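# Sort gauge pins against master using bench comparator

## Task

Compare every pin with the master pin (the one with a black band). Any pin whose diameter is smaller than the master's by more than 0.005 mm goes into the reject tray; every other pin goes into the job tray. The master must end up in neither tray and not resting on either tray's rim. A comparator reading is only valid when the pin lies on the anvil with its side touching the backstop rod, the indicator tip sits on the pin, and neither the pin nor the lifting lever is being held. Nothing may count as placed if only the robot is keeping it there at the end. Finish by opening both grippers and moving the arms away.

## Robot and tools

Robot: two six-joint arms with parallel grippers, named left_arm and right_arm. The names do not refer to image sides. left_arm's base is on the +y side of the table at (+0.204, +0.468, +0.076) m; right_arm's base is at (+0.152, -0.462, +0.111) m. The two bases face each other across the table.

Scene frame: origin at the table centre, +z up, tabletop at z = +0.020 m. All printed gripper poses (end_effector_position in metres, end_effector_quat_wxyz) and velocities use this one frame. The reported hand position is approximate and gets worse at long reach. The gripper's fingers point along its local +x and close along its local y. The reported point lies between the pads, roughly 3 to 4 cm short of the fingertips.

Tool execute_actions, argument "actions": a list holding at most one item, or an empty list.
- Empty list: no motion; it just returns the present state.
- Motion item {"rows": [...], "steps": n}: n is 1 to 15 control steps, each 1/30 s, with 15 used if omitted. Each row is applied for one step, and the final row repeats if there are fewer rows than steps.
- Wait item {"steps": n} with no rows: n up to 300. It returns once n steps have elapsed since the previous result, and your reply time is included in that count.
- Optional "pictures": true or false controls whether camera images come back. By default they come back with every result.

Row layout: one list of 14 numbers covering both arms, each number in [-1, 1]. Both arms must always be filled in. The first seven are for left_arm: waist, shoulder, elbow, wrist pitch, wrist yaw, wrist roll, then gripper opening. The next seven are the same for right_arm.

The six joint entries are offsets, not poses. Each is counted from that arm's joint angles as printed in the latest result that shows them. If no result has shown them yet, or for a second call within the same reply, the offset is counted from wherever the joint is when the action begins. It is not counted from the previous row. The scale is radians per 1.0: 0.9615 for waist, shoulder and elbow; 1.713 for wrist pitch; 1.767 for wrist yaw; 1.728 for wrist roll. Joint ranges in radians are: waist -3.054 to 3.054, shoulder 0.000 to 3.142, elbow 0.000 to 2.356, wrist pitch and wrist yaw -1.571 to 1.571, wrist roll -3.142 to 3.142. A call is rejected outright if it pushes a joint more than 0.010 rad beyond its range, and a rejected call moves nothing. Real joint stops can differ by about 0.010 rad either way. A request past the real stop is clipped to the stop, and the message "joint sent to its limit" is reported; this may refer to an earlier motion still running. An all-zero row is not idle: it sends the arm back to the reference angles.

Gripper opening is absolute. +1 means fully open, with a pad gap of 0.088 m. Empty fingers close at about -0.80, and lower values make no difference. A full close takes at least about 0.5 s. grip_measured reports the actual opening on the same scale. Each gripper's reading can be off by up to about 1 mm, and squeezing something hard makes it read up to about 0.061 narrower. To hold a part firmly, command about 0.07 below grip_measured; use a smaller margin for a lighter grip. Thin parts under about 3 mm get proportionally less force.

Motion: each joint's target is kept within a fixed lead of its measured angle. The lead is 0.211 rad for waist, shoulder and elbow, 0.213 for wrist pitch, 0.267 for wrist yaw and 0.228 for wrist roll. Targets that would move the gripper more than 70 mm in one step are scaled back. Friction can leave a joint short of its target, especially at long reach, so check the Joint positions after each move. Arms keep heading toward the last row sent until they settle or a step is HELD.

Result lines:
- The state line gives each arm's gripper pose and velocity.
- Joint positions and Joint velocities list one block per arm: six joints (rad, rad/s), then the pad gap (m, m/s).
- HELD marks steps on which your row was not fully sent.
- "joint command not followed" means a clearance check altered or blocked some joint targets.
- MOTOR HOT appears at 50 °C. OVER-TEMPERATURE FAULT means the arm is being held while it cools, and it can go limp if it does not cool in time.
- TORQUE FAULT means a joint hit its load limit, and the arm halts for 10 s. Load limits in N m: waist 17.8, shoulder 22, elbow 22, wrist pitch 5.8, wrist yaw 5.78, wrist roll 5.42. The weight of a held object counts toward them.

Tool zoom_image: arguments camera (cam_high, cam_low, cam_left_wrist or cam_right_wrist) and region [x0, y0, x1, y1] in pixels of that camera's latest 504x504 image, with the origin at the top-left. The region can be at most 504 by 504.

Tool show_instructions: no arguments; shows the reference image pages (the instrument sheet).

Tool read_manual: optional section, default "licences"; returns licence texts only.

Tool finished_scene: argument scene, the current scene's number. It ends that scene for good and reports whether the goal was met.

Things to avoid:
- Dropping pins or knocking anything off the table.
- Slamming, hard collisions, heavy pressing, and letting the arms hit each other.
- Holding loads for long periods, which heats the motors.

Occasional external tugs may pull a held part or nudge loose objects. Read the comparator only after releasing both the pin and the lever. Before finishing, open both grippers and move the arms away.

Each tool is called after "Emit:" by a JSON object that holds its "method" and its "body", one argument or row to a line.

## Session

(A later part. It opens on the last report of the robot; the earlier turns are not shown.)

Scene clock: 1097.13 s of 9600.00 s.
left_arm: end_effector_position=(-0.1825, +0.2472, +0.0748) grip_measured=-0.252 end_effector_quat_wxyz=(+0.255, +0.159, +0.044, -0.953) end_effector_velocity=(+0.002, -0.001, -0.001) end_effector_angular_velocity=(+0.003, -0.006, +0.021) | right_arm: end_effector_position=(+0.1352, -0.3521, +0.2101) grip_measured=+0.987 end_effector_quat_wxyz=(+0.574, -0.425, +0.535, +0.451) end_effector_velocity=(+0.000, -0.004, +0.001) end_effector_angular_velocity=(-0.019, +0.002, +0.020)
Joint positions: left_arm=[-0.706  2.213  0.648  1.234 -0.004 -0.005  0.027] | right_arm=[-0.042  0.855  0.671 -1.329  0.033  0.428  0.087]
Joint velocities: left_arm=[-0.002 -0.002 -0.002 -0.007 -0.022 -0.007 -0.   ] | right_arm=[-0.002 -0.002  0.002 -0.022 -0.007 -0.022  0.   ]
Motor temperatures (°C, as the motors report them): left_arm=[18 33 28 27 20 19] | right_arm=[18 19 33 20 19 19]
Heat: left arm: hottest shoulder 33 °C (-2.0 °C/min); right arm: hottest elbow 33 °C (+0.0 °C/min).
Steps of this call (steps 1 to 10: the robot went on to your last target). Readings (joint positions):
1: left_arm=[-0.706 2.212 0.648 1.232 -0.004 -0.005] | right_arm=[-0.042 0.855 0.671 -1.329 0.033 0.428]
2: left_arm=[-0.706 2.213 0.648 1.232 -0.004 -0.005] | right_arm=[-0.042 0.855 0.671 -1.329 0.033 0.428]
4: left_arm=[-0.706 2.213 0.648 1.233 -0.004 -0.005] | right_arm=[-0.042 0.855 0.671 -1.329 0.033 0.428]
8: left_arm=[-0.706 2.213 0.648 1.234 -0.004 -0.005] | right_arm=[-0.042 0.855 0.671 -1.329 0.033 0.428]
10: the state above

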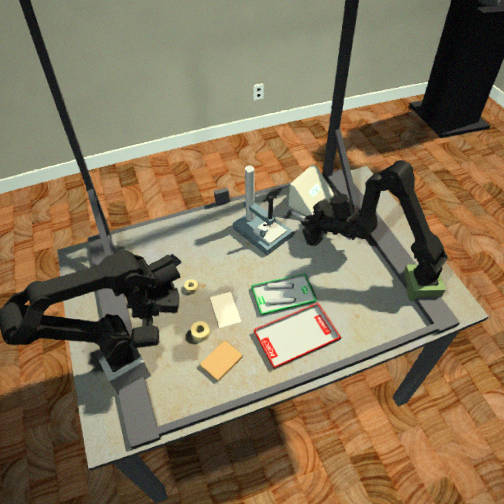

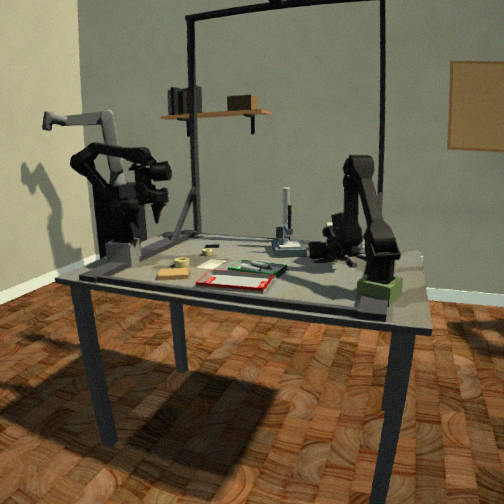

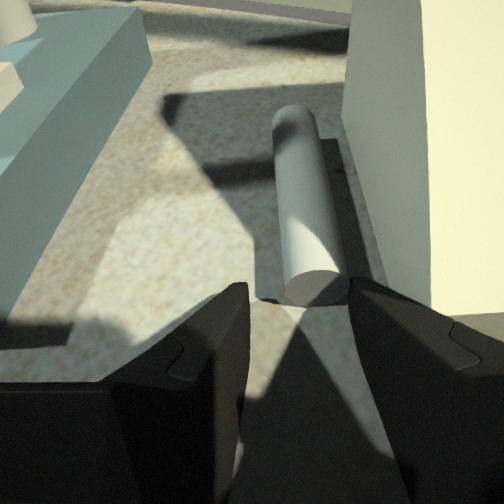

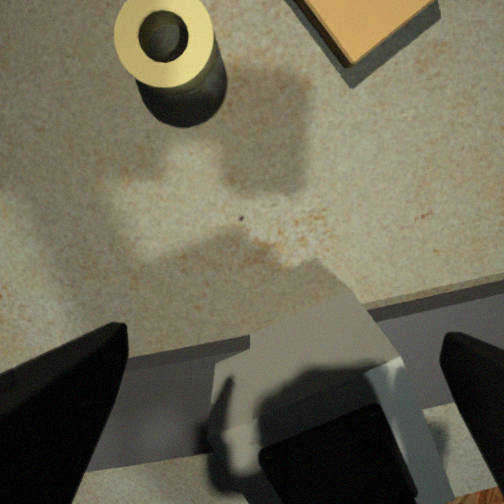

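Emit:
{"method": "execute_actions", "body": {
  "actions": [
    {"rows":[[-0.015,0.025,0,0,0,0,-0.25,0,0,0,0,0,0,1],[-0.025,0.05,0,0,0,0,-0.25,0,0,0,0,0,0,1],[-0.025,0.07,0,0,0,0,-0.25,0,0,0,0,0,0,1]],"steps":15}
  ]
}}

Scene clock: 1107.20 s of 9600.00 s.
left_arm: end_effector_position=(-0.1823, +0.2475, +0.0736) grip_measured=-0.252 end_effector_quat_wxyz=(+0.257, +0.154, +0.042, -0.953) end_effector_velocity=(+0.001, +0.000, +0.003) end_effector_angular_velocity=(-0.012, +0.002, +0.002) | right_arm: end_effector_position=(+0.1352, -0.3521, +0.2101) grip_measured=+0.987 end_effector_quat_wxyz=(+0.574, -0.425, +0.535, +0.451) end_effector_velocity=(-0.000, -0.005, -0.001) end_effector_angular_velocity=(-0.023, +0.002, +0.025)
Joint positions: left_arm=[-0.709  2.228  0.645  1.261 -0.011 -0.005  0.027] | right_arm=[-0.042  0.855  0.671 -1.329  0.033  0.428  0.087]
Joint velocities: left_arm=[-0.002 -0.007 -0.007  0.007 -0.007  0.007 -0.   ] | right_arm=[ 0.002 -0.002 -0.002 -0.022 -0.007 -0.022 -0.   ]
Motor temperatures (°C, as the motors report them): left_arm=[18 32 28 26 20 19] | right_arm=[18 19 33 20 19 19]
Heat: left arm: hottest shoulder 32 °C (-2.0 °C/min); right arm: hottest elbow 33 °C (+0.0 °C/min).
Steps of this call (steps 1 to 15: the robot went on to your last target; steps 16 to 90: nothing new was sent; then 6.57 s passed at rest; steps 91 to 105: all 15 steps of this action). Readings (joint positions):
91: left_arm=[-0.706 2.213 0.647 1.236 -0.004 -0.005] | right_arm=[-0.042 0.855 0.671 -1.329 0.033 0.428]
92: left_arm=[-0.706 2.214 0.647 1.240 -0.005 -0.005] | right_arm=[-0.042 0.855 0.671 -1.329 0.033 0.428]
94: left_arm=[-0.708 2.224 0.646 1.255 -0.009 -0.005] | right_arm=[-0.042 0.855 0.671 -1.329 0.033 0.428]
98: left_arm=[-0.708 2.227 0.646 1.260 -0.010 -0.005] | right_arm=[-0.042 0.855 0.671 -1.329 0.033 0.428]
105: the state above

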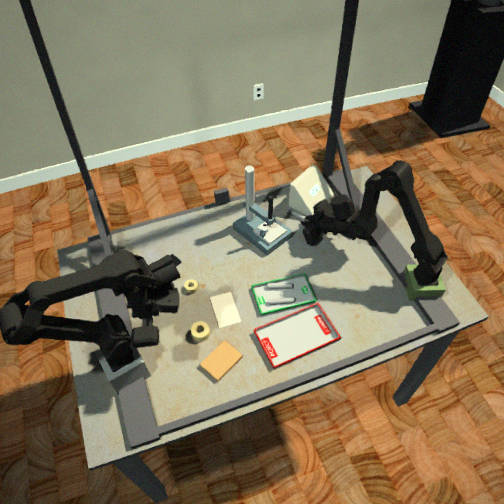

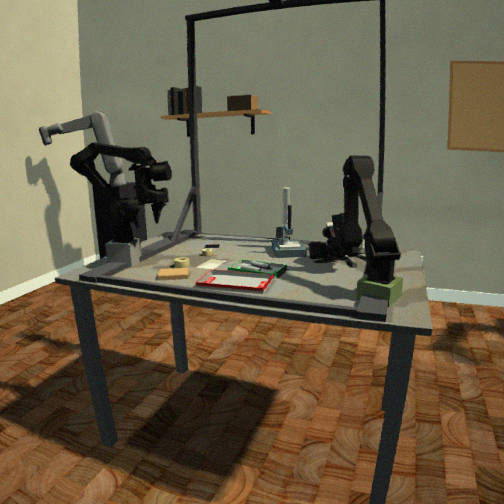

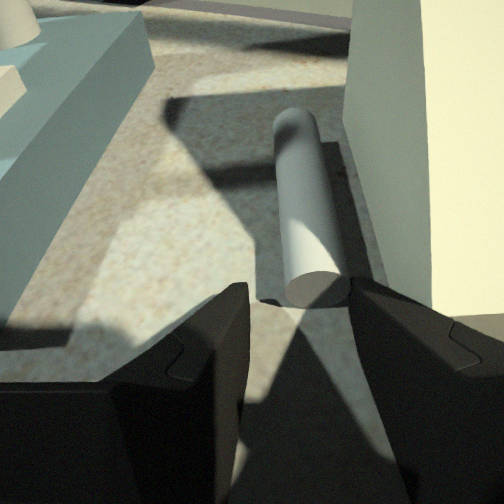

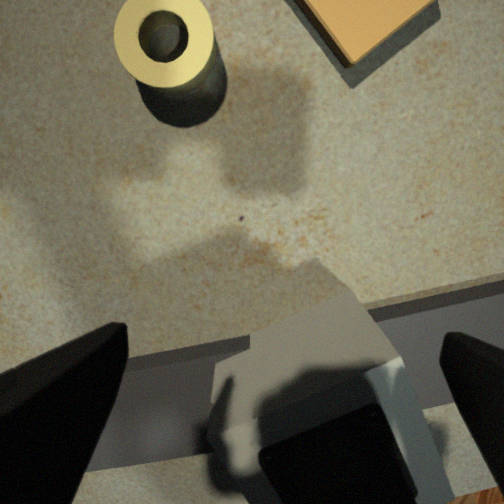

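Emit:
{"method": "execute_actions", "body": {
  "actions": [
    {"rows":[[0.01,-0.02,0,0,0.02,0,-0.3,0,0,0,0,0,0,1],[0.025,-0.02,0,-0.01,0.05,0,-0.33,0,0,0,0,0,0,1],[0.035,-0.01,0,-0.02,0.07,0,-0.33,0,0,0,0,0,0,1],[0.035,0.01,0,-0.03,0.07,0,-0.33,0,0,0,0,0,0,1],[0.035,0.03,0,-0.04,0.07,0,-0.33,0,0,0,0,0,0,1]],"steps":15}
  ]
}}

Scene clock: 1121.67 s of 9600.00 s.
left_arm: end_effector_position=(-0.1806, +0.2451, +0.0733) grip_measured=-0.327 end_effector_quat_wxyz=(+0.227, +0.159, +0.056, -0.959) end_effector_velocity=(+0.002, -0.001, -0.001) end_effector_angular_velocity=(+0.020, +0.002, +0.017) | right_arm: end_effector_position=(+0.1352, -0.3521, +0.2101) grip_measured=+0.987 end_effector_quat_wxyz=(+0.574, -0.425, +0.535, +0.451) end_effector_velocity=(-0.001, -0.000, -0.002) end_effector_angular_velocity=(-0.004, +0.007, -0.009)
Joint positions: left_arm=[-0.667  2.216  0.649  1.229  0.094 -0.006  0.023] | right_arm=[-0.042  0.855  0.671 -1.329  0.033  0.428  0.087]
Joint velocities: left_arm=[ 0.002 -0.002 -0.002 -0.007 -0.007 -0.022 -0.   ] | right_arm=[-0.002  0.002 -0.007  0.007 -0.007  0.007  0.   ]
Motor temperatures (°C, as the motors report them): left_arm=[18 30 28 24 20 19] | right_arm=[18 19 33 20 19 19]
Heat: left arm: hottest shoulder 30 °C (-3.0 °C/min); right arm: hottest elbow 33 °C (+0.0 °C/min).
Steps of this call (steps 1 to 15: the robot went on to your last target; steps 16 to 90: nothing new was sent; then 10.97 s passed at rest; steps 91 to 105: all 15 steps of this action). Readings (joint positions):
91: left_arm=[-0.707 2.219 0.645 1.261 -0.007 -0.006] | right_arm=[-0.042 0.855 0.671 -1.329 0.033 0.428]
92: left_arm=[-0.701 2.216 0.645 1.256 0.010 -0.006] | right_arm=[-0.042 0.855 0.671 -1.329 0.033 0.428]
94: left_arm=[-0.683 2.215 0.646 1.248 0.056 -0.006] | right_arm=[-0.042 0.855 0.671 -1.329 0.033 0.428]
98: left_arm=[-0.670 2.216 0.648 1.233 0.087 -0.006] | right_arm=[-0.042 0.855 0.671 -1.329 0.033 0.428]
105: the state above

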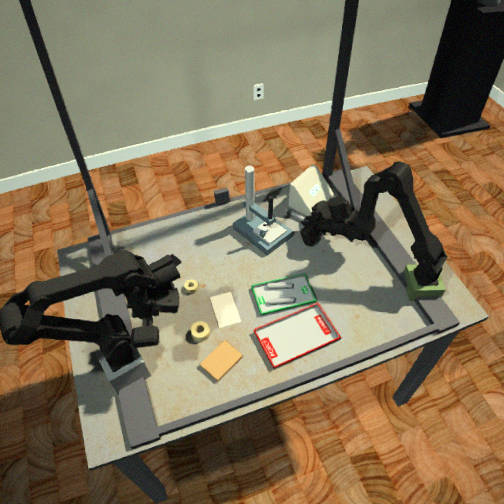

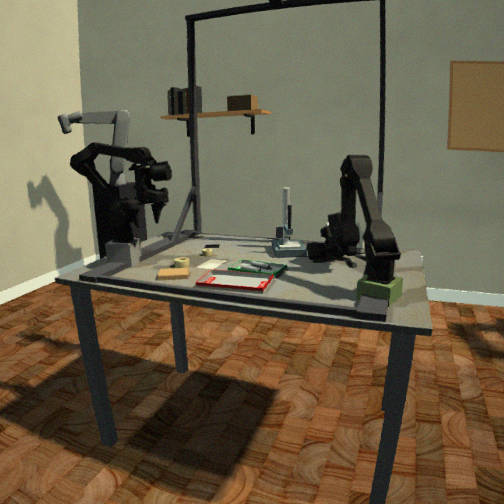

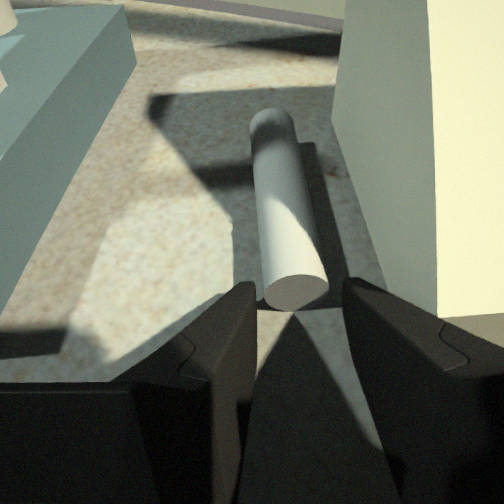

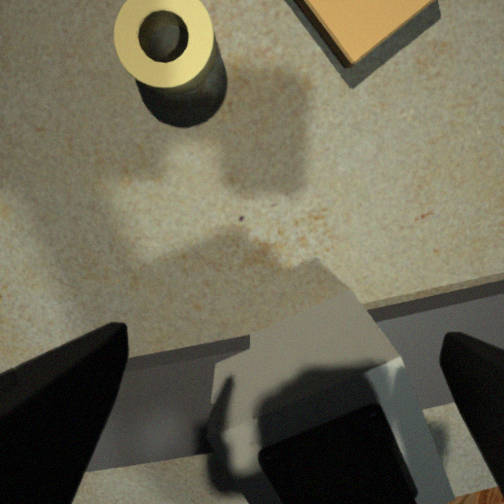

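Emit:
{"method": "execute_actions", "body": {
  "actions": [
    {"rows":[[0.015,-0.02,0,0,0.02,0,-0.38,0,0,0,0,0,0,1],[0.04,-0.02,0,0,0.055,0,-0.4,0,0,0,0,0,0,1],[0.06,-0.02,0,0,0.09,0,-0.4,0,0,0,0,0,0,1],[0.06,0,0,-0.01,0.09,0,-0.4,0,0,0,0,0,0,1],[0.06,0.02,0,-0.02,0.09,0,-0.4,0,0,0,0,0,0,1],[0.06,0.04,0,-0.03,0.09,0,-0.4,0,0,0,0,0,0,1]],"steps":15}
  ]
}}

Scene clock: 1139.20 s of 9600.00 s.
left_arm: end_effector_position=(-0.1775, +0.2424, +0.0743) grip_measured=-0.398 end_effector_quat_wxyz=(+0.182, +0.156, +0.075, -0.968) end_effector_velocity=(+0.002, -0.004, -0.003) end_effector_angular_velocity=(-0.016, -0.025, +0.016) | right_arm: end_effector_position=(+0.1352, -0.3521, +0.2101) grip_measured=+0.987 end_effector_quat_wxyz=(+0.574, -0.425, +0.535, +0.451) end_effector_velocity=(-0.003, +0.001, +0.000) end_effector_angular_velocity=(+0.008, +0.023, +0.001)
Joint positions: left_arm=[-0.607  2.211  0.655  1.209  0.247 -0.005  0.02 ] | right_arm=[-0.042  0.855  0.671 -1.329  0.033  0.428  0.087]
Joint velocities: left_arm=[ 0.002 -0.002  0.002 -0.022 -0.022  0.022 -0.   ] | right_arm=[-0.007 -0.007 -0.002  0.007 -0.022 -0.007  0.   ]
Motor temperatures (°C, as the motors report them): left_arm=[18 29 27 24 20 19] | right_arm=[18 19 33 20 19 19]
Heat: left arm: hottest shoulder 29 °C (-5.0 °C/min); right arm: hottest elbow 33 °C (+0.0 °C/min).
Steps of this call (steps 1 to 15: the robot went on to your last target; steps 16 to 90: nothing new was sent; then 14.03 s passed at rest; steps 91 to 105: all 15 steps of this action). Readings (joint positions):
91: left_arm=[-0.664 2.207 0.649 1.228 0.099 -0.005] | right_arm=[-0.042 0.855 0.671 -1.329 0.033 0.428]
92: left_arm=[-0.655 2.202 0.649 1.223 0.123 -0.005] | right_arm=[-0.042 0.855 0.671 -1.329 0.033 0.428]
94: left_arm=[-0.630 2.202 0.650 1.224 0.192 -0.005] | right_arm=[-0.042 0.855 0.671 -1.329 0.033 0.428]
98: left_arm=[-0.611 2.211 0.653 1.215 0.236 -0.005] | right_arm=[-0.042 0.855 0.671 -1.329 0.033 0.428]
105: the state above

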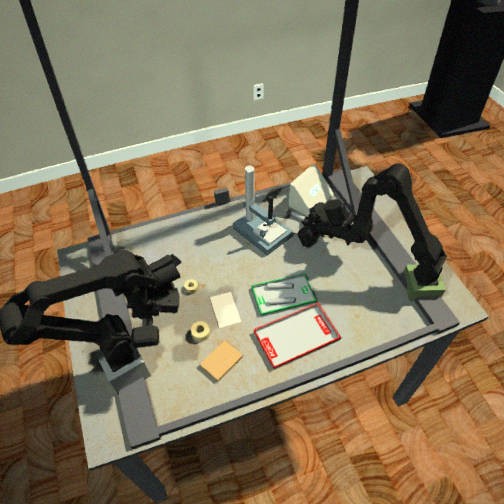

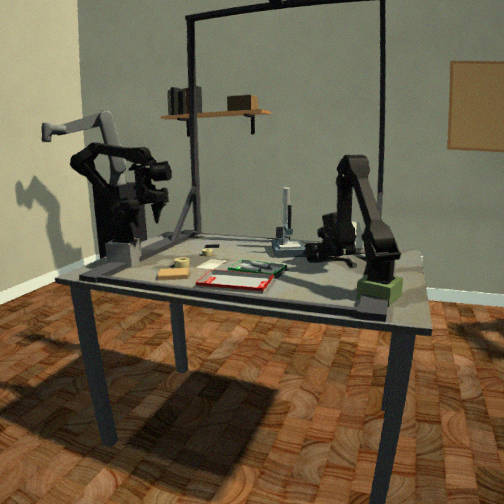

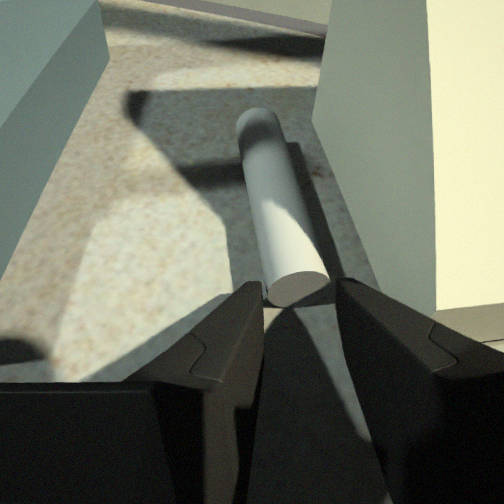

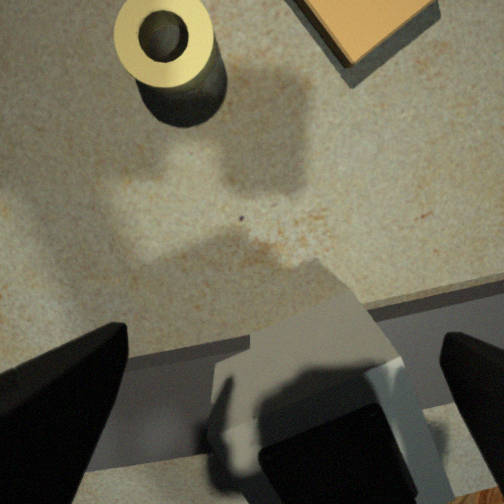

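Emit:
{"method": "execute_actions", "body": {
  "actions": [
    {"rows":[[0,-0.01,0.02,-0.005,0,0,-0.36,0,0,0,0,0,0,1],[0,-0.005,0.045,-0.018,0,0,-0.36,0,0,0,0,0,0,1],[0,0,0.07,-0.03,0,0,-0.36,0,0,0,0,0,0,1],[0,0.006,0.095,-0.042,0,0,-0.36,0,0,0,0,0,0,1],[0,0.012,0.12,-0.055,0,0,-0.36,0,0,0,0,0,0,1]],"steps":15}
  ]
}}

Scene clock: 1156.13 s of 9600.00 s.
left_arm: end_effector_position=(-0.1999, +0.2268, +0.0859) grip_measured=-0.362 end_effector_quat_wxyz=(+0.181, +0.148, +0.071, -0.970) end_effector_velocity=(+0.001, +0.001, -0.001) end_effector_angular_velocity=(+0.009, -0.005, +0.007) | right_arm: end_effector_position=(+0.1352, -0.3521, +0.2101) grip_measured=+0.987 end_effector_quat_wxyz=(+0.574, -0.425, +0.535, +0.451) end_effector_velocity=(-0.001, -0.002, -0.001) end_effector_angular_velocity=(-0.009, +0.005, +0.010)
Joint positions: left_arm=[-0.606  2.212  0.764  1.118  0.249 -0.005  0.021] | right_arm=[-0.042  0.855  0.671 -1.329  0.033  0.428  0.087]
Joint velocities: left_arm=[-0.002 -0.002 -0.002 -0.007 -0.007 -0.007  0.   ] | right_arm=[ 0.002 -0.002 -0.002 -0.007 -0.007 -0.007 -0.   ]
Motor temperatures (°C, as the motors report them): left_arm=[18 29 27 23 20 19] | right_arm=[18 19 33 20 19 19]
Heat: left arm: hottest shoulder 29 °C (-4.1 °C/min); right arm: hottest elbow 33 °C (+0.0 °C/min).
Steps of this call (steps 1 to 15: the robot went on to your last target; steps 16 to 90: nothing new was sent; then 13.43 s passed at rest; steps 91 to 105: all 15 steps of this action). Readings (joint positions):
91: left_arm=[-0.606 2.205 0.659 1.207 0.248 -0.005] | right_arm=[-0.042 0.855 0.671 -1.329 0.033 0.428]
92: left_arm=[-0.606 2.202 0.665 1.198 0.249 -0.005] | right_arm=[-0.042 0.855 0.671 -1.329 0.033 0.428]
94: left_arm=[-0.606 2.202 0.694 1.171 0.249 -0.005] | right_arm=[-0.042 0.855 0.671 -1.329 0.033 0.428]
98: left_arm=[-0.606 2.211 0.754 1.130 0.249 -0.005] | right_arm=[-0.042 0.855 0.671 -1.329 0.033 0.428]
105: the state above

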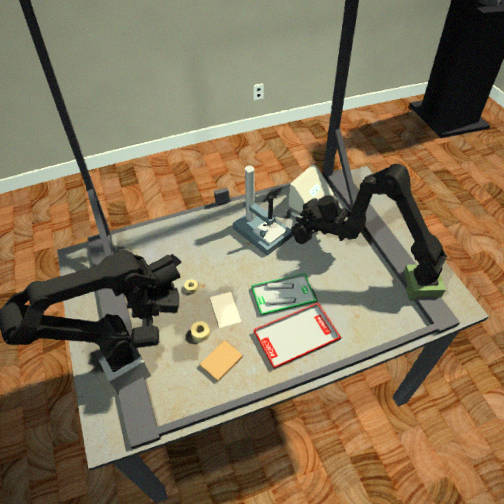

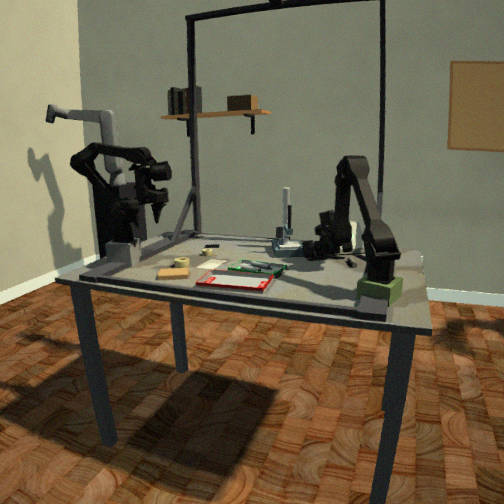

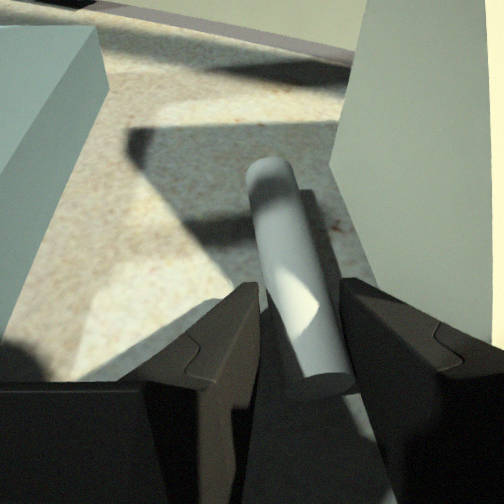

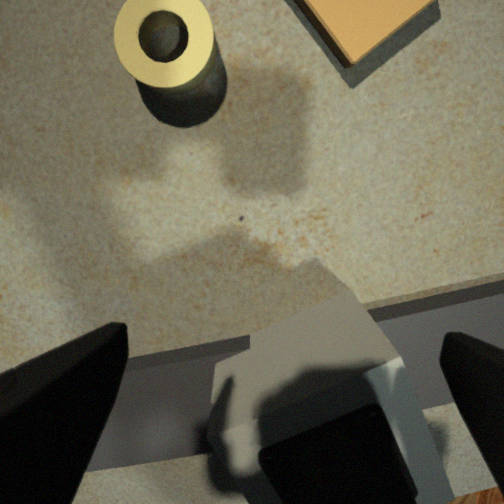

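Emit:
{"method": "execute_actions", "body": {
  "actions": [
    {"rows":[[-0.015,0,0,0,0,0,-0.3,0,0,0,0,0,0,1],[-0.022,0.015,0,0,0,0,-0.3,0,0,0,0,0,0,1],[-0.022,0.03,0,0,0,0,-0.3,0,0,0,0,0,0,1],[-0.022,0.045,0,0,0,0,-0.3,0,0,0,0,0,0,1]],"steps":15}
  ]
}}

Scene clock: 1160.20 s of 9600.00 s.
left_arm: end_effector_position=(-0.2017, +0.2319, +0.0799) grip_measured=-0.304 end_effector_quat_wxyz=(+0.176, +0.153, +0.072, -0.970) end_effector_velocity=(-0.000, +0.003, -0.001) end_effector_angular_velocity=(+0.026, +0.002, -0.002) | right_arm: end_effector_position=(+0.1352, -0.3521, +0.2101) grip_measured=+0.987 end_effector_quat_wxyz=(+0.574, -0.425, +0.535, +0.451) end_effector_velocity=(-0.003, -0.003, -0.000) end_effector_angular_velocity=(-0.007, +0.021, +0.006)
Joint positions: left_arm=[-0.619  2.229  0.764  1.127  0.246 -0.005  0.024] | right_arm=[-0.042  0.855  0.671 -1.329  0.033  0.428  0.087]
Joint velocities: left_arm=[-0.002 -0.002 -0.002 -0.007  0.007 -0.022 -0.   ] | right_arm=[-0.002 -0.007 -0.002 -0.007 -0.022 -0.007 -0.   ]
Motor temperatures (°C, as the motors report them): left_arm=[18 29 27 24 20 19] | right_arm=[18 19 33 20 19 19]
Heat: left arm: hottest shoulder 29 °C (-4.1 °C/min); right arm: hottest elbow 33 °C (+0.0 °C/min).
Steps of this call (steps 1 to 15: the robot went on to your last target; steps 16 to 90: nothing new was sent; then 0.57 s passed at rest; steps 91 to 105: all 15 steps of this action). Readings (joint positions):
91: left_arm=[-0.607 2.212 0.764 1.118 0.249 -0.005] | right_arm=[-0.042 0.855 0.671 -1.329 0.033 0.428]
92: left_arm=[-0.610 2.212 0.764 1.118 0.249 -0.005] | right_arm=[-0.042 0.855 0.671 -1.329 0.033 0.428]
94: left_arm=[-0.617 2.220 0.764 1.118 0.249 -0.005] | right_arm=[-0.042 0.855 0.671 -1.329 0.033 0.428]
98: left_arm=[-0.619 2.229 0.764 1.127 0.246 -0.005] | right_arm=[-0.042 0.855 0.671 -1.329 0.033 0.428]
105: the state above

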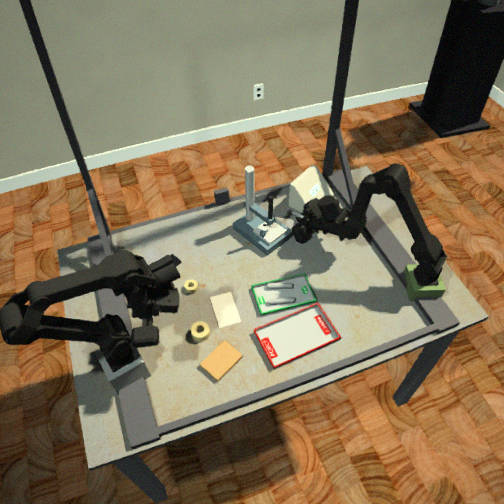

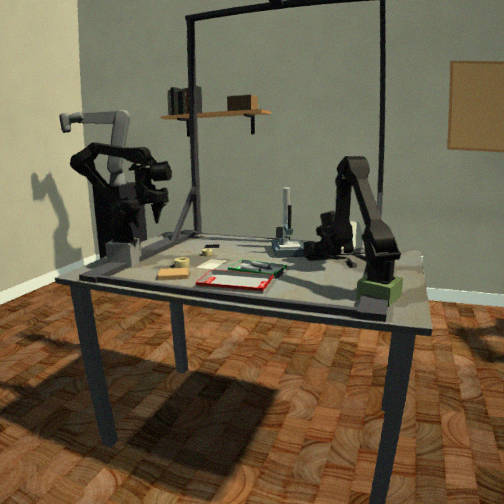

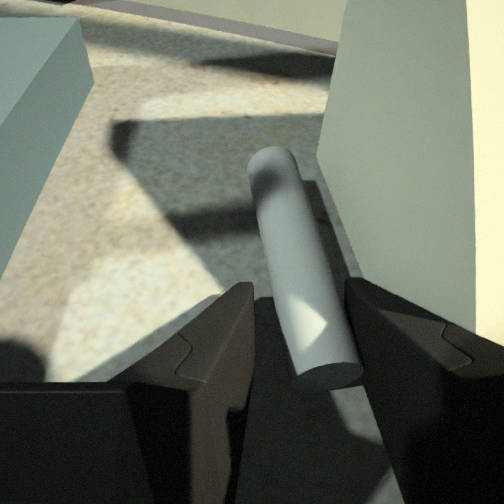

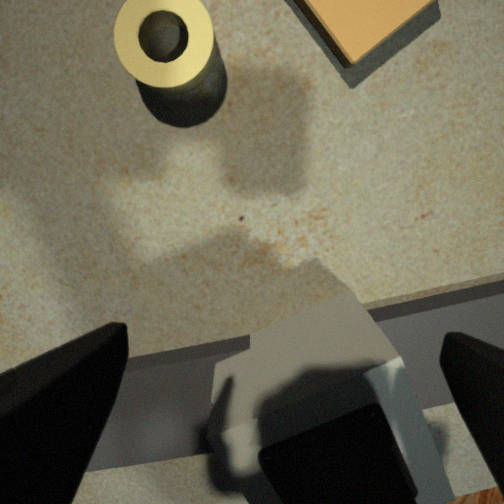

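Emit:
{"method": "execute_actions", "body": {
  "actions": [
    {"rows":[[0,-0.005,0,0,0,0,-0.36,0,0,0,0,0,0,1],[0,-0.005,0,0,0,0,-0.42,0,0,0,0,0,0,1],[0,-0.005,0,0,0,0,-0.48,0,0,0,0,0,0,1],[0,-0.005,0,0,0,0,-0.54,0,0,0,0,0,0,1],[0,-0.005,0,0,0,0,-0.62,0,0,0,0,0,0,1]],"steps":15}
  ]
}}

Scene clock: 1165.50 s of 9600.00 s.
left_arm: end_effector_position=(-0.2016, +0.2309, +0.0811) grip_measured=-0.511 end_effector_quat_wxyz=(+0.178, +0.151, +0.071, -0.970) end_effector_velocity=(+0.000, +0.000, +0.001) end_effector_angular_velocity=(+0.019, +0.004, +0.011) | right_arm: end_effector_position=(+0.1352, -0.3521, +0.2101) grip_measured=+0.987 end_effector_quat_wxyz=(+0.574, -0.425, +0.535, +0.451) end_effector_velocity=(-0.001, +0.001, -0.000) end_effector_angular_velocity=(+0.006, +0.008, +0.005)
Joint positions: left_arm=[-0.617  2.227  0.764  1.128  0.245 -0.005  0.014] | right_arm=[-0.042  0.855  0.671 -1.329  0.033  0.428  0.087]
Joint velocities: left_arm=[-0.002 -0.007 -0.002 -0.007 -0.007 -0.022 -0.   ] | right_arm=[-0.002 -0.002 -0.002  0.007 -0.007 -0.007 -0.   ]
Motor temperatures (°C, as the motors report them): left_arm=[18 30 27 24 20 19] | right_arm=[18 19 33 20 19 19]
Heat: left arm: hottest shoulder 30 °C (-2.0 °C/min); right arm: hottest elbow 33 °C (+0.0 °C/min).
Steps of this call (steps 1 to 15: the robot went on to your last target; steps 16 to 90: nothing new was sent; then 1.80 s passed at rest; steps 91 to 105: all 15 steps of this action). Readings (joint positions):
91: left_arm=[-0.619 2.228 0.764 1.127 0.246 -0.005] | right_arm=[-0.042 0.855 0.671 -1.329 0.033 0.428]
92: left_arm=[-0.619 2.227 0.764 1.128 0.246 -0.005] | right_arm=[-0.042 0.855 0.671 -1.329 0.033 0.428]
94: left_arm=[-0.618 2.227 0.764 1.128 0.245 -0.005] | right_arm=[-0.042 0.855 0.671 -1.329 0.033 0.428]
98: left_arm=[-0.617 2.227 0.764 1.128 0.245 -0.005] | right_arm=[-0.042 0.855 0.671 -1.329 0.033 0.428]
105: the state above

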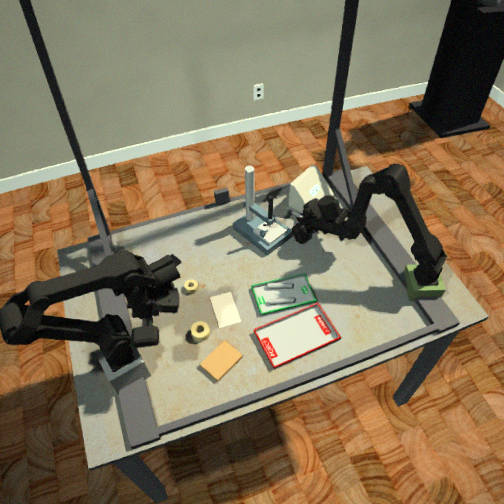

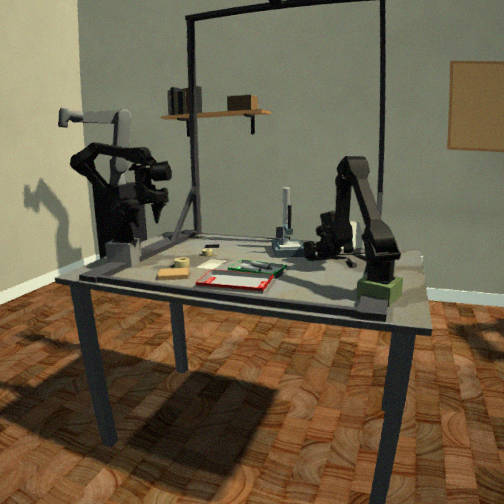

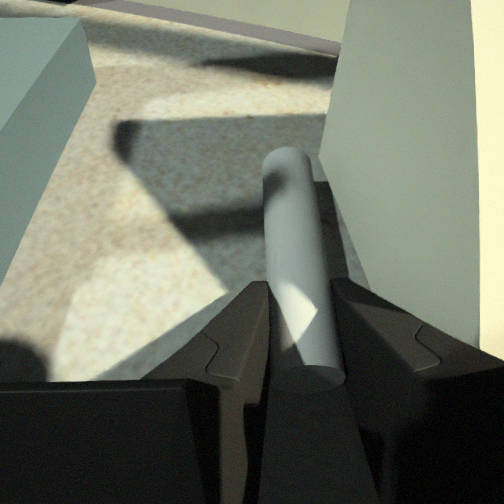

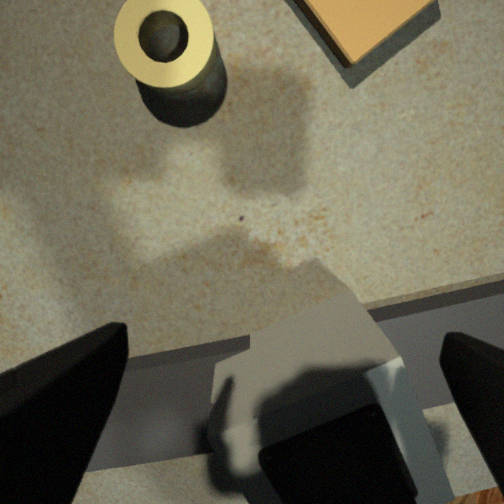

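Emit:
{"method": "execute_actions", "body": {
  "actions": [
    {"rows":[[0.01,-0.03,0,0,0,0,-0.64,0,0,0,0,0,0,1],[0.01,-0.06,-0.04,0.01,0,0,-0.64,0,0,0,0,0,0,1],[0.01,-0.09,-0.1,0.03,0,0,-0.64,0,0,0,0,0,0,1],[0.01,-0.12,-0.17,0.055,-0.02,0,-0.64,0,0,0,0,0,0,1],[0,-0.145,-0.25,0.08,-0.05,0,-0.64,0,0,0,0,0,0,1],[0,-0.165,-0.33,0.11,-0.08,0,-0.64,0,0,0,0,0,0,1],[0,-0.18,-0.41,0.14,-0.11,0,-0.64,0,0,0,0,0,0,1],[0,-0.19,-0.493,0.167,-0.139,0,-0.64,0,0,0,0,0,0,1]],"steps":15}
  ],
  "pictures": false
}}

Emit:
{"method": "execute_actions", "body": {
  "actions": [
    {"steps":12}
  ]
}}

Scene clock: 1175.40 s of 9600.00 s.
left_arm: end_effector_position=(-0.0919, +0.2636, +0.0838) grip_measured=-0.511 end_effector_quat_wxyz=(+0.290, +0.170, +0.057, -0.940) end_effector_velocity=(-0.004, -0.014, +0.035) end_effector_angular_velocity=(-0.082, +0.112, +0.067) | right_arm: end_effector_position=(+0.1352, -0.3521, +0.2101) grip_measured=+0.987 end_effector_quat_wxyz=(+0.574, -0.425, +0.535, +0.451) end_effector_velocity=(-0.001, +0.001, -0.000) end_effector_angular_velocity=(+0.005, +0.007, +0.020)
Joint positions: left_arm=[-0.615  2.058  0.296  1.402  0.01  -0.005  0.014] | right_arm=[-0.042  0.855  0.671 -1.329  0.033  0.428  0.087]
Joint velocities: left_arm=[-0.002 -0.046 -0.002  0.095 -0.066 -0.022 -0.   ] | right_arm=[-0.002 -0.002 -0.002  0.007 -0.007 -0.022 -0.   ]
Motor temperatures (°C, as the motors report them): left_arm=[18 31 27 25 20 19] | right_arm=[18 19 33 20 19 19]
Heat: left arm: hottest shoulder 31 °C (+0.0 °C/min); right arm: hottest elbow 33 °C (+0.0 °C/min).
Steps of this call (steps 1 to 15: the robot went on to your last target; steps 16 to 90: nothing new was sent; then 6.40 s passed at rest; steps 91 to 105: all 15 steps of this action). Readings (joint positions):
91: left_arm=[-0.617 2.223 0.764 1.128 0.245 -0.005] | right_arm=[-0.042 0.855 0.671 -1.329 0.033 0.428]
92: left_arm=[-0.616 2.216 0.758 1.128 0.245 -0.005] | right_arm=[-0.042 0.855 0.671 -1.329 0.033 0.428]
94: left_arm=[-0.613 2.184 0.703 1.161 0.239 -0.005] | right_arm=[-0.042 0.855 0.671 -1.329 0.033 0.428]
98: left_arm=[-0.616 2.086 0.472 1.316 0.104 -0.005] | right_arm=[-0.042 0.855 0.671 -1.329 0.033 0.428]
105: the state above

Scene clock: 1175.80 s of 9600.00 s.
left_arm: end_effector_position=(-0.0909, +0.2632, +0.0846) grip_measured=-0.511 end_effector_quat_wxyz=(+0.293, +0.168, +0.056, -0.939) end_effector_velocity=(+0.002, +0.001, -0.002) end_effector_angular_velocity=(+0.011, -0.008, +0.007) | right_arm: end_effector_position=(+0.1352, -0.3521, +0.2101) grip_measured=+0.987 end_effector_quat_wxyz=(+0.574, -0.425, +0.535, +0.451) end_effector_velocity=(+0.000, -0.005, -0.001) end_effector_angular_velocity=(-0.023, +0.003, -0.009)
Joint positions: left_arm=[-0.615  2.056  0.293  1.406  0.005 -0.005  0.014] | right_arm=[-0.042  0.855  0.671 -1.329  0.033  0.428  0.087]
Joint velocities: left_arm=[-0.002 -0.002 -0.007 -0.007 -0.007 -0.007  0.   ] | right_arm=[-0.002 -0.002 -0.002 -0.022 -0.007  0.007 -0.   ]
Motor temperatures (°C, as the motors report them): left_arm=[18 31 27 25 20 19] | right_arm=[18 19 33 20 19 19]
Heat: left arm: hottest shoulder 31 °C (+0.0 °C/min); right arm: hottest elbow 33 °C (+0.0 °C/min).
Steps of this call (steps 1 to 12: the robot went on to your last target). Readings (joint positions):
1: left_arm=[-0.615 2.057 0.296 1.404 0.009 -0.005] | right_arm=[-0.042 0.855 0.671 -1.329 0.033 0.428]
2: left_arm=[-0.615 2.056 0.296 1.405 0.007 -0.005] | right_arm=[-0.042 0.855 0.671 -1.329 0.033 0.428]
4: left_arm=[-0.615 2.056 0.295 1.405 0.006 -0.005] | right_arm=[-0.042 0.855 0.671 -1.329 0.033 0.428]
8: left_arm=[-0.615 2.056 0.293 1.406 0.005 -0.005] | right_arm=[-0.042 0.855 0.671 -1.329 0.033 0.428]
12: the state above

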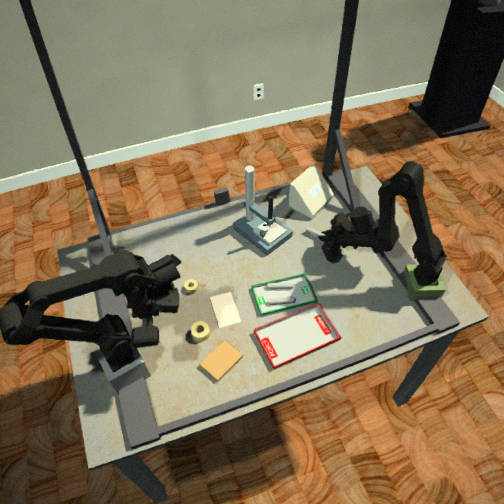

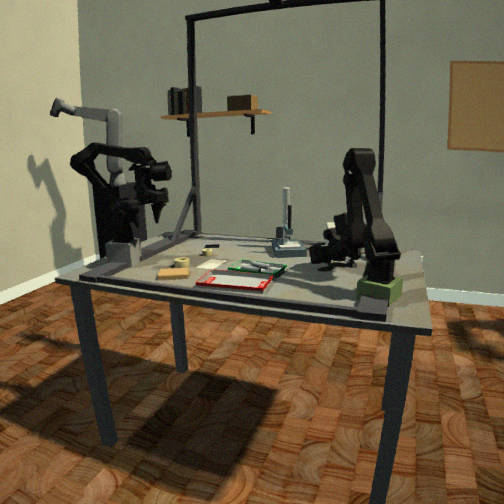

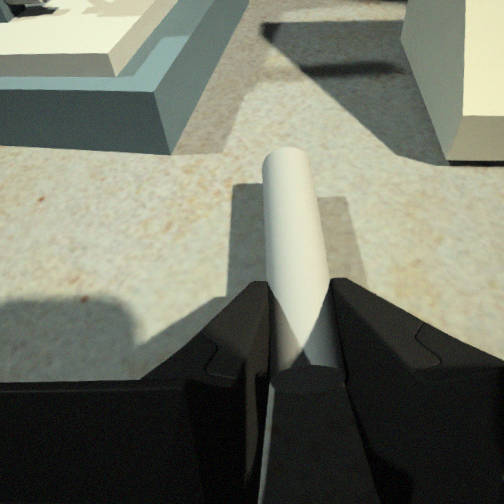

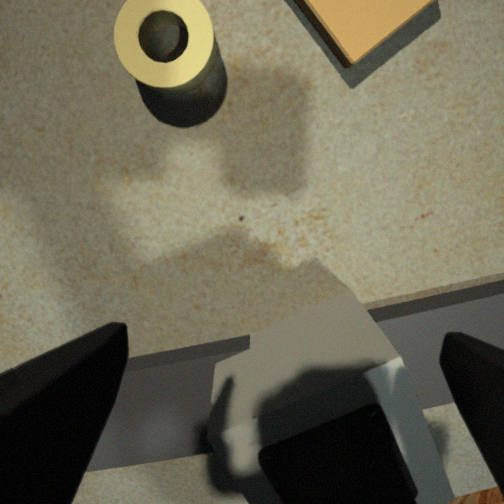

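Emit:
{"method": "execute_actions", "body": {
  "actions": [
    {"rows":[[0,0.015,0,0,0,0,-0.64,0,0,0,0,0,0,1],[0,0.03,0,0,0,0,-0.64,0,0,0,0,0,0,1],[0,0.035,0,0,0,0,-0.64,0,0,0,0,0,0,1],[0,0.035,0,0,0,0,-0.56,0,0,0,0,0,0,1],[0,0.035,0,0,0,0,-0.5,0,0,0,0,0,0,1],[0,0.035,0,0,0,0,-0.46,0,0,0,0,0,0,1],[0,0.035,0,0,0,0,-0.42,0,0,0,0,0,0,1],[0,0.035,0,0,0,0,-0.36,0,0,0,0,0,0,1],[0,0.035,0,0,0,0,-0.3,0,0,0,0,0,0,1],[0,0.035,0,0,0,0,-0.2,0,0,0,0,0,0,1]],"steps":15}
  ]
}}

Scene clock: 1184.07 s of 9600.00 s.
left_arm: end_effector_position=(-0.0892, +0.2644, +0.0772) grip_measured=-0.222 end_effector_quat_wxyz=(+0.293, +0.178, +0.060, -0.938) end_effector_velocity=(-0.000, +0.002, -0.001) end_effector_angular_velocity=(-0.010, -0.016, -0.017) | right_arm: end_effector_position=(+0.1352, -0.3521, +0.2101) grip_measured=+0.987 end_effector_quat_wxyz=(+0.574, -0.425, +0.535, +0.451) end_effector_velocity=(-0.000, +0.001, -0.000) end_effector_angular_velocity=(+0.005, +0.007, +0.015)
Joint positions: left_arm=[-0.615  2.079  0.293  1.408  0.005 -0.007  0.028] | right_arm=[-0.042  0.855  0.671 -1.329  0.033  0.428  0.087]
Joint velocities: left_arm=[-0.002 -0.002 -0.002 -0.007  0.007  0.022  0.012] | right_arm=[-0.007 -0.002 -0.002  0.007 -0.007 -0.022  0.   ]
Motor temperatures (°C, as the motors report them): left_arm=[18 31 27 27 20 19] | right_arm=[18 19 33 20 19 19]
Heat: left arm: hottest shoulder 31 °C (+1.0 °C/min); right arm: hottest elbow 33 °C (+0.0 °C/min).
Steps of this call (steps 1 to 15: the robot went on to your last target; steps 16 to 90: nothing new was sent; then 4.77 s passed at rest; steps 91 to 105: all 15 steps of this action). Readings (joint positions):
91: left_arm=[-0.615 2.057 0.293 1.406 0.005 -0.005] | right_arm=[-0.042 0.855 0.671 -1.329 0.033 0.428]
92: left_arm=[-0.615 2.061 0.293 1.406 0.005 -0.005] | right_arm=[-0.042 0.855 0.671 -1.329 0.033 0.428]
94: left_arm=[-0.615 2.072 0.293 1.406 0.005 -0.005] | right_arm=[-0.042 0.855 0.671 -1.329 0.033 0.428]
98: left_arm=[-0.615 2.078 0.293 1.408 0.005 -0.007] | right_arm=[-0.042 0.855 0.671 -1.329 0.033 0.428]
105: the state above

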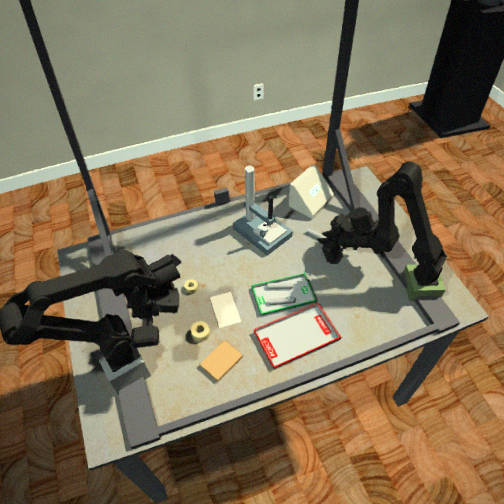

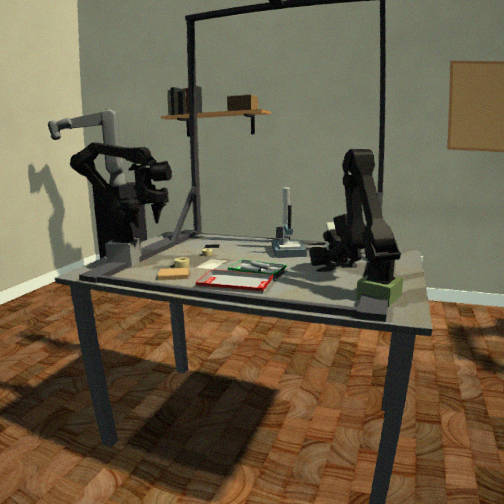

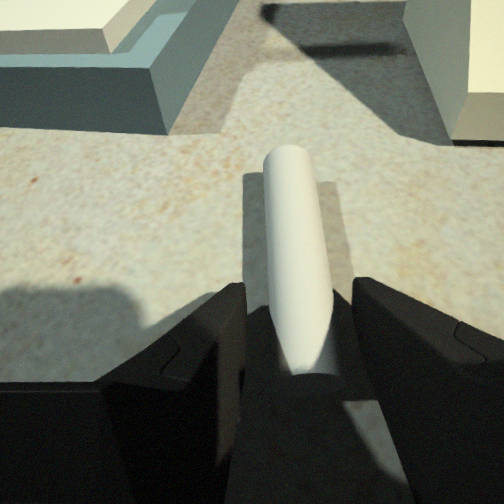

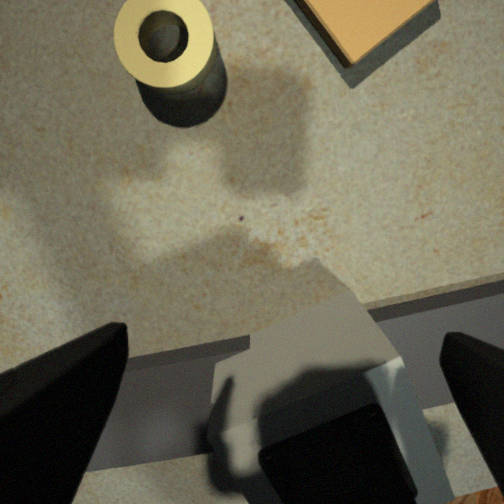

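Emit:
{"method": "execute_actions", "body": {
  "actions": [
    {"rows":[[0,-0.06,0,0,0,0,-0.2,0,0,0,0,0,0,1],[0,-0.13,0.03,-0.05,0,0,-0.2,0,0,0,0,0,0,1],[0,-0.2,0.07,-0.13,0,0,-0.2,0,0,0,0,0,0,1],[0,-0.27,0.12,-0.23,0,0,-0.2,0,0,0,0,0,0,1],[0,-0.33,0.17,-0.33,0,0,-0.2,0,0,0,0,0,0,1],[0,-0.38,0.22,-0.43,0,0,-0.2,0,0,0,0,0,0,1],[0,-0.42,0.27,-0.53,0,0,-0.2,0,0,0,0,0,0,1],[0,-0.43,0.32,-0.63,0,0,-0.2,0,0,0,0,0,0,1],[0,-0.43,0.361,-0.724,0,0,-0.2,0,0,0,0,0,0,1]],"steps":15}
  ],
  "pictures": false
}}

Emit:
{"method": "execute_actions", "body": {
  "actions": [
    {"steps":20}
  ]
}}

Scene clock: 1190.67 s of 9600.00 s.
left_arm: end_effector_position=(-0.1427, +0.2272, +0.1769) grip_measured=-0.202 end_effector_quat_wxyz=(+0.291, +0.201, +0.067, -0.933) end_effector_velocity=(+0.149, +0.104, -0.397) end_effector_angular_velocity=(+1.136, -1.646, +0.001) | right_arm: end_effector_position=(+0.1352, -0.3521, +0.2101) grip_measured=+0.987 end_effector_quat_wxyz=(+0.574, -0.425, +0.535, +0.451) end_effector_velocity=(+0.004, -0.001, -0.000) end_effector_angular_velocity=(-0.003, -0.022, -0.011)
Joint positions: left_arm=[-0.615  1.656  0.648  0.581  0.005 -0.007  0.029] | right_arm=[-0.042  0.855  0.671 -1.329  0.033  0.428  0.087]
Joint velocities: left_arm=[-0.002 -0.002 -0.002 -2.    -0.007  0.007 -0.   ] | right_arm=[-0.002 -0.002 -0.002 -0.007  0.022  0.007 -0.   ]
Motor temperatures (°C, as the motors report them): left_arm=[18 31 26 27 20 19] | right_arm=[18 19 33 20 19 19]
Heat: left arm: hottest shoulder 31 °C (+1.0 °C/min); right arm: hottest elbow 33 °C (+0.0 °C/min).
Steps of this call (steps 1 to 15: the robot went on to your last target; steps 16 to 90: nothing new was sent; then 3.10 s passed at rest; steps 91 to 105: all 15 steps of this action). Readings (joint positions):
91: left_arm=[-0.615 2.071 0.293 1.406 0.005 -0.007] | right_arm=[-0.042 0.855 0.671 -1.329 0.033 0.428]
92: left_arm=[-0.615 2.049 0.295 1.379 0.005 -0.007] | right_arm=[-0.042 0.855 0.671 -1.329 0.033 0.428]
94: left_arm=[-0.615 1.960 0.324 1.247 0.005 -0.007] | right_arm=[-0.042 0.855 0.671 -1.329 0.033 0.428]
98: left_arm=[-0.615 1.769 0.475 1.013 0.005 -0.007] | right_arm=[-0.042 0.855 0.671 -1.329 0.033 0.428]
105: the state above

Scene clock: 1191.33 s of 9600.00 s.
left_arm: end_effector_position=(-0.0971, +0.2590, +0.1004) grip_measured=-0.202 end_effector_quat_wxyz=(+0.272, +0.392, +0.128, -0.869) end_effector_velocity=(+0.002, +0.004, -0.003) end_effector_angular_velocity=(+0.031, +0.007, +0.020) | right_arm: end_effector_position=(+0.1352, -0.3521, +0.2101) grip_measured=+0.987 end_effector_quat_wxyz=(+0.574, -0.425, +0.535, +0.451) end_effector_velocity=(-0.000, -0.002, -0.001) end_effector_angular_velocity=(-0.008, +0.006, -0.009)
Joint positions: left_arm=[-0.615  1.662  0.641  0.17   0.005 -0.007  0.029] | right_arm=[-0.042  0.855  0.671 -1.329  0.033  0.428  0.087]
Joint velocities: left_arm=[-0.002 -0.002 -0.007 -0.007  0.007 -0.037 -0.   ] | right_arm=[-0.002 -0.002 -0.002 -0.007 -0.007  0.007 -0.   ]
Motor temperatures (°C, as the motors report them): left_arm=[18 31 27 27 20 19] | right_arm=[18 19 33 20 19 19]
Heat: left arm: hottest shoulder 31 °C (+1.0 °C/min); right arm: hottest elbow 33 °C (+0.0 °C/min).
Steps of this call (steps 1 to 20: the robot went on to your last target). Readings (joint positions):
1: left_arm=[-0.615 1.658 0.648 0.511 0.005 -0.007] | right_arm=[-0.042 0.855 0.671 -1.329 0.033 0.428]
2: left_arm=[-0.615 1.660 0.646 0.442 0.005 -0.007] | right_arm=[-0.042 0.855 0.671 -1.329 0.033 0.428]
4: left_arm=[-0.615 1.662 0.644 0.311 0.005 -0.007] | right_arm=[-0.042 0.855 0.671 -1.329 0.033 0.428]
8: left_arm=[-0.615 1.662 0.641 0.197 0.005 -0.007] | right_arm=[-0.042 0.855 0.671 -1.329 0.033 0.428]
20: the state above

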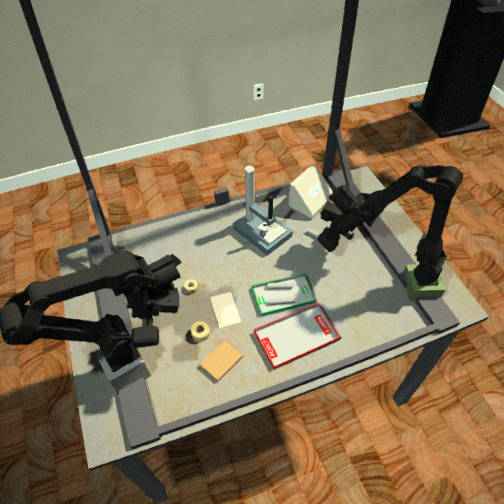

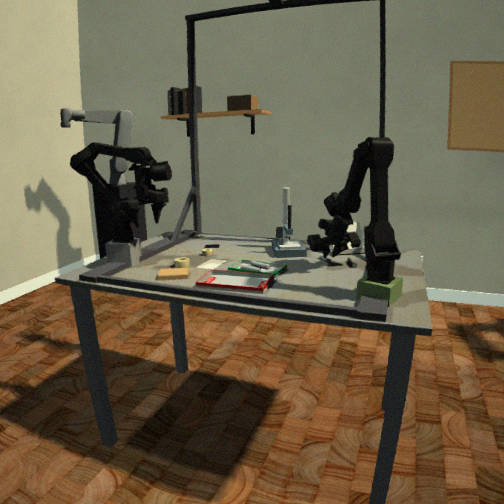

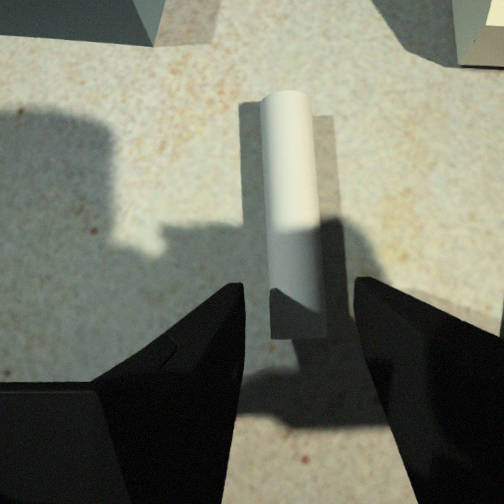

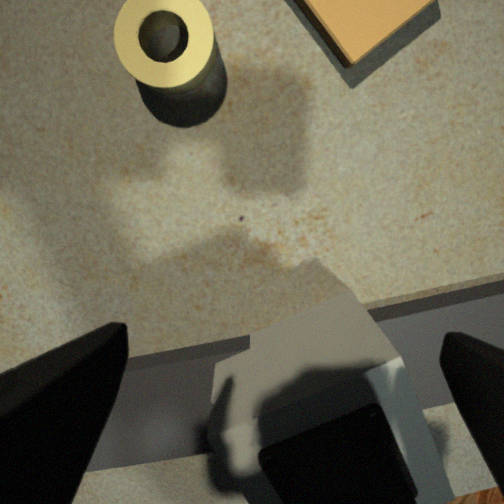

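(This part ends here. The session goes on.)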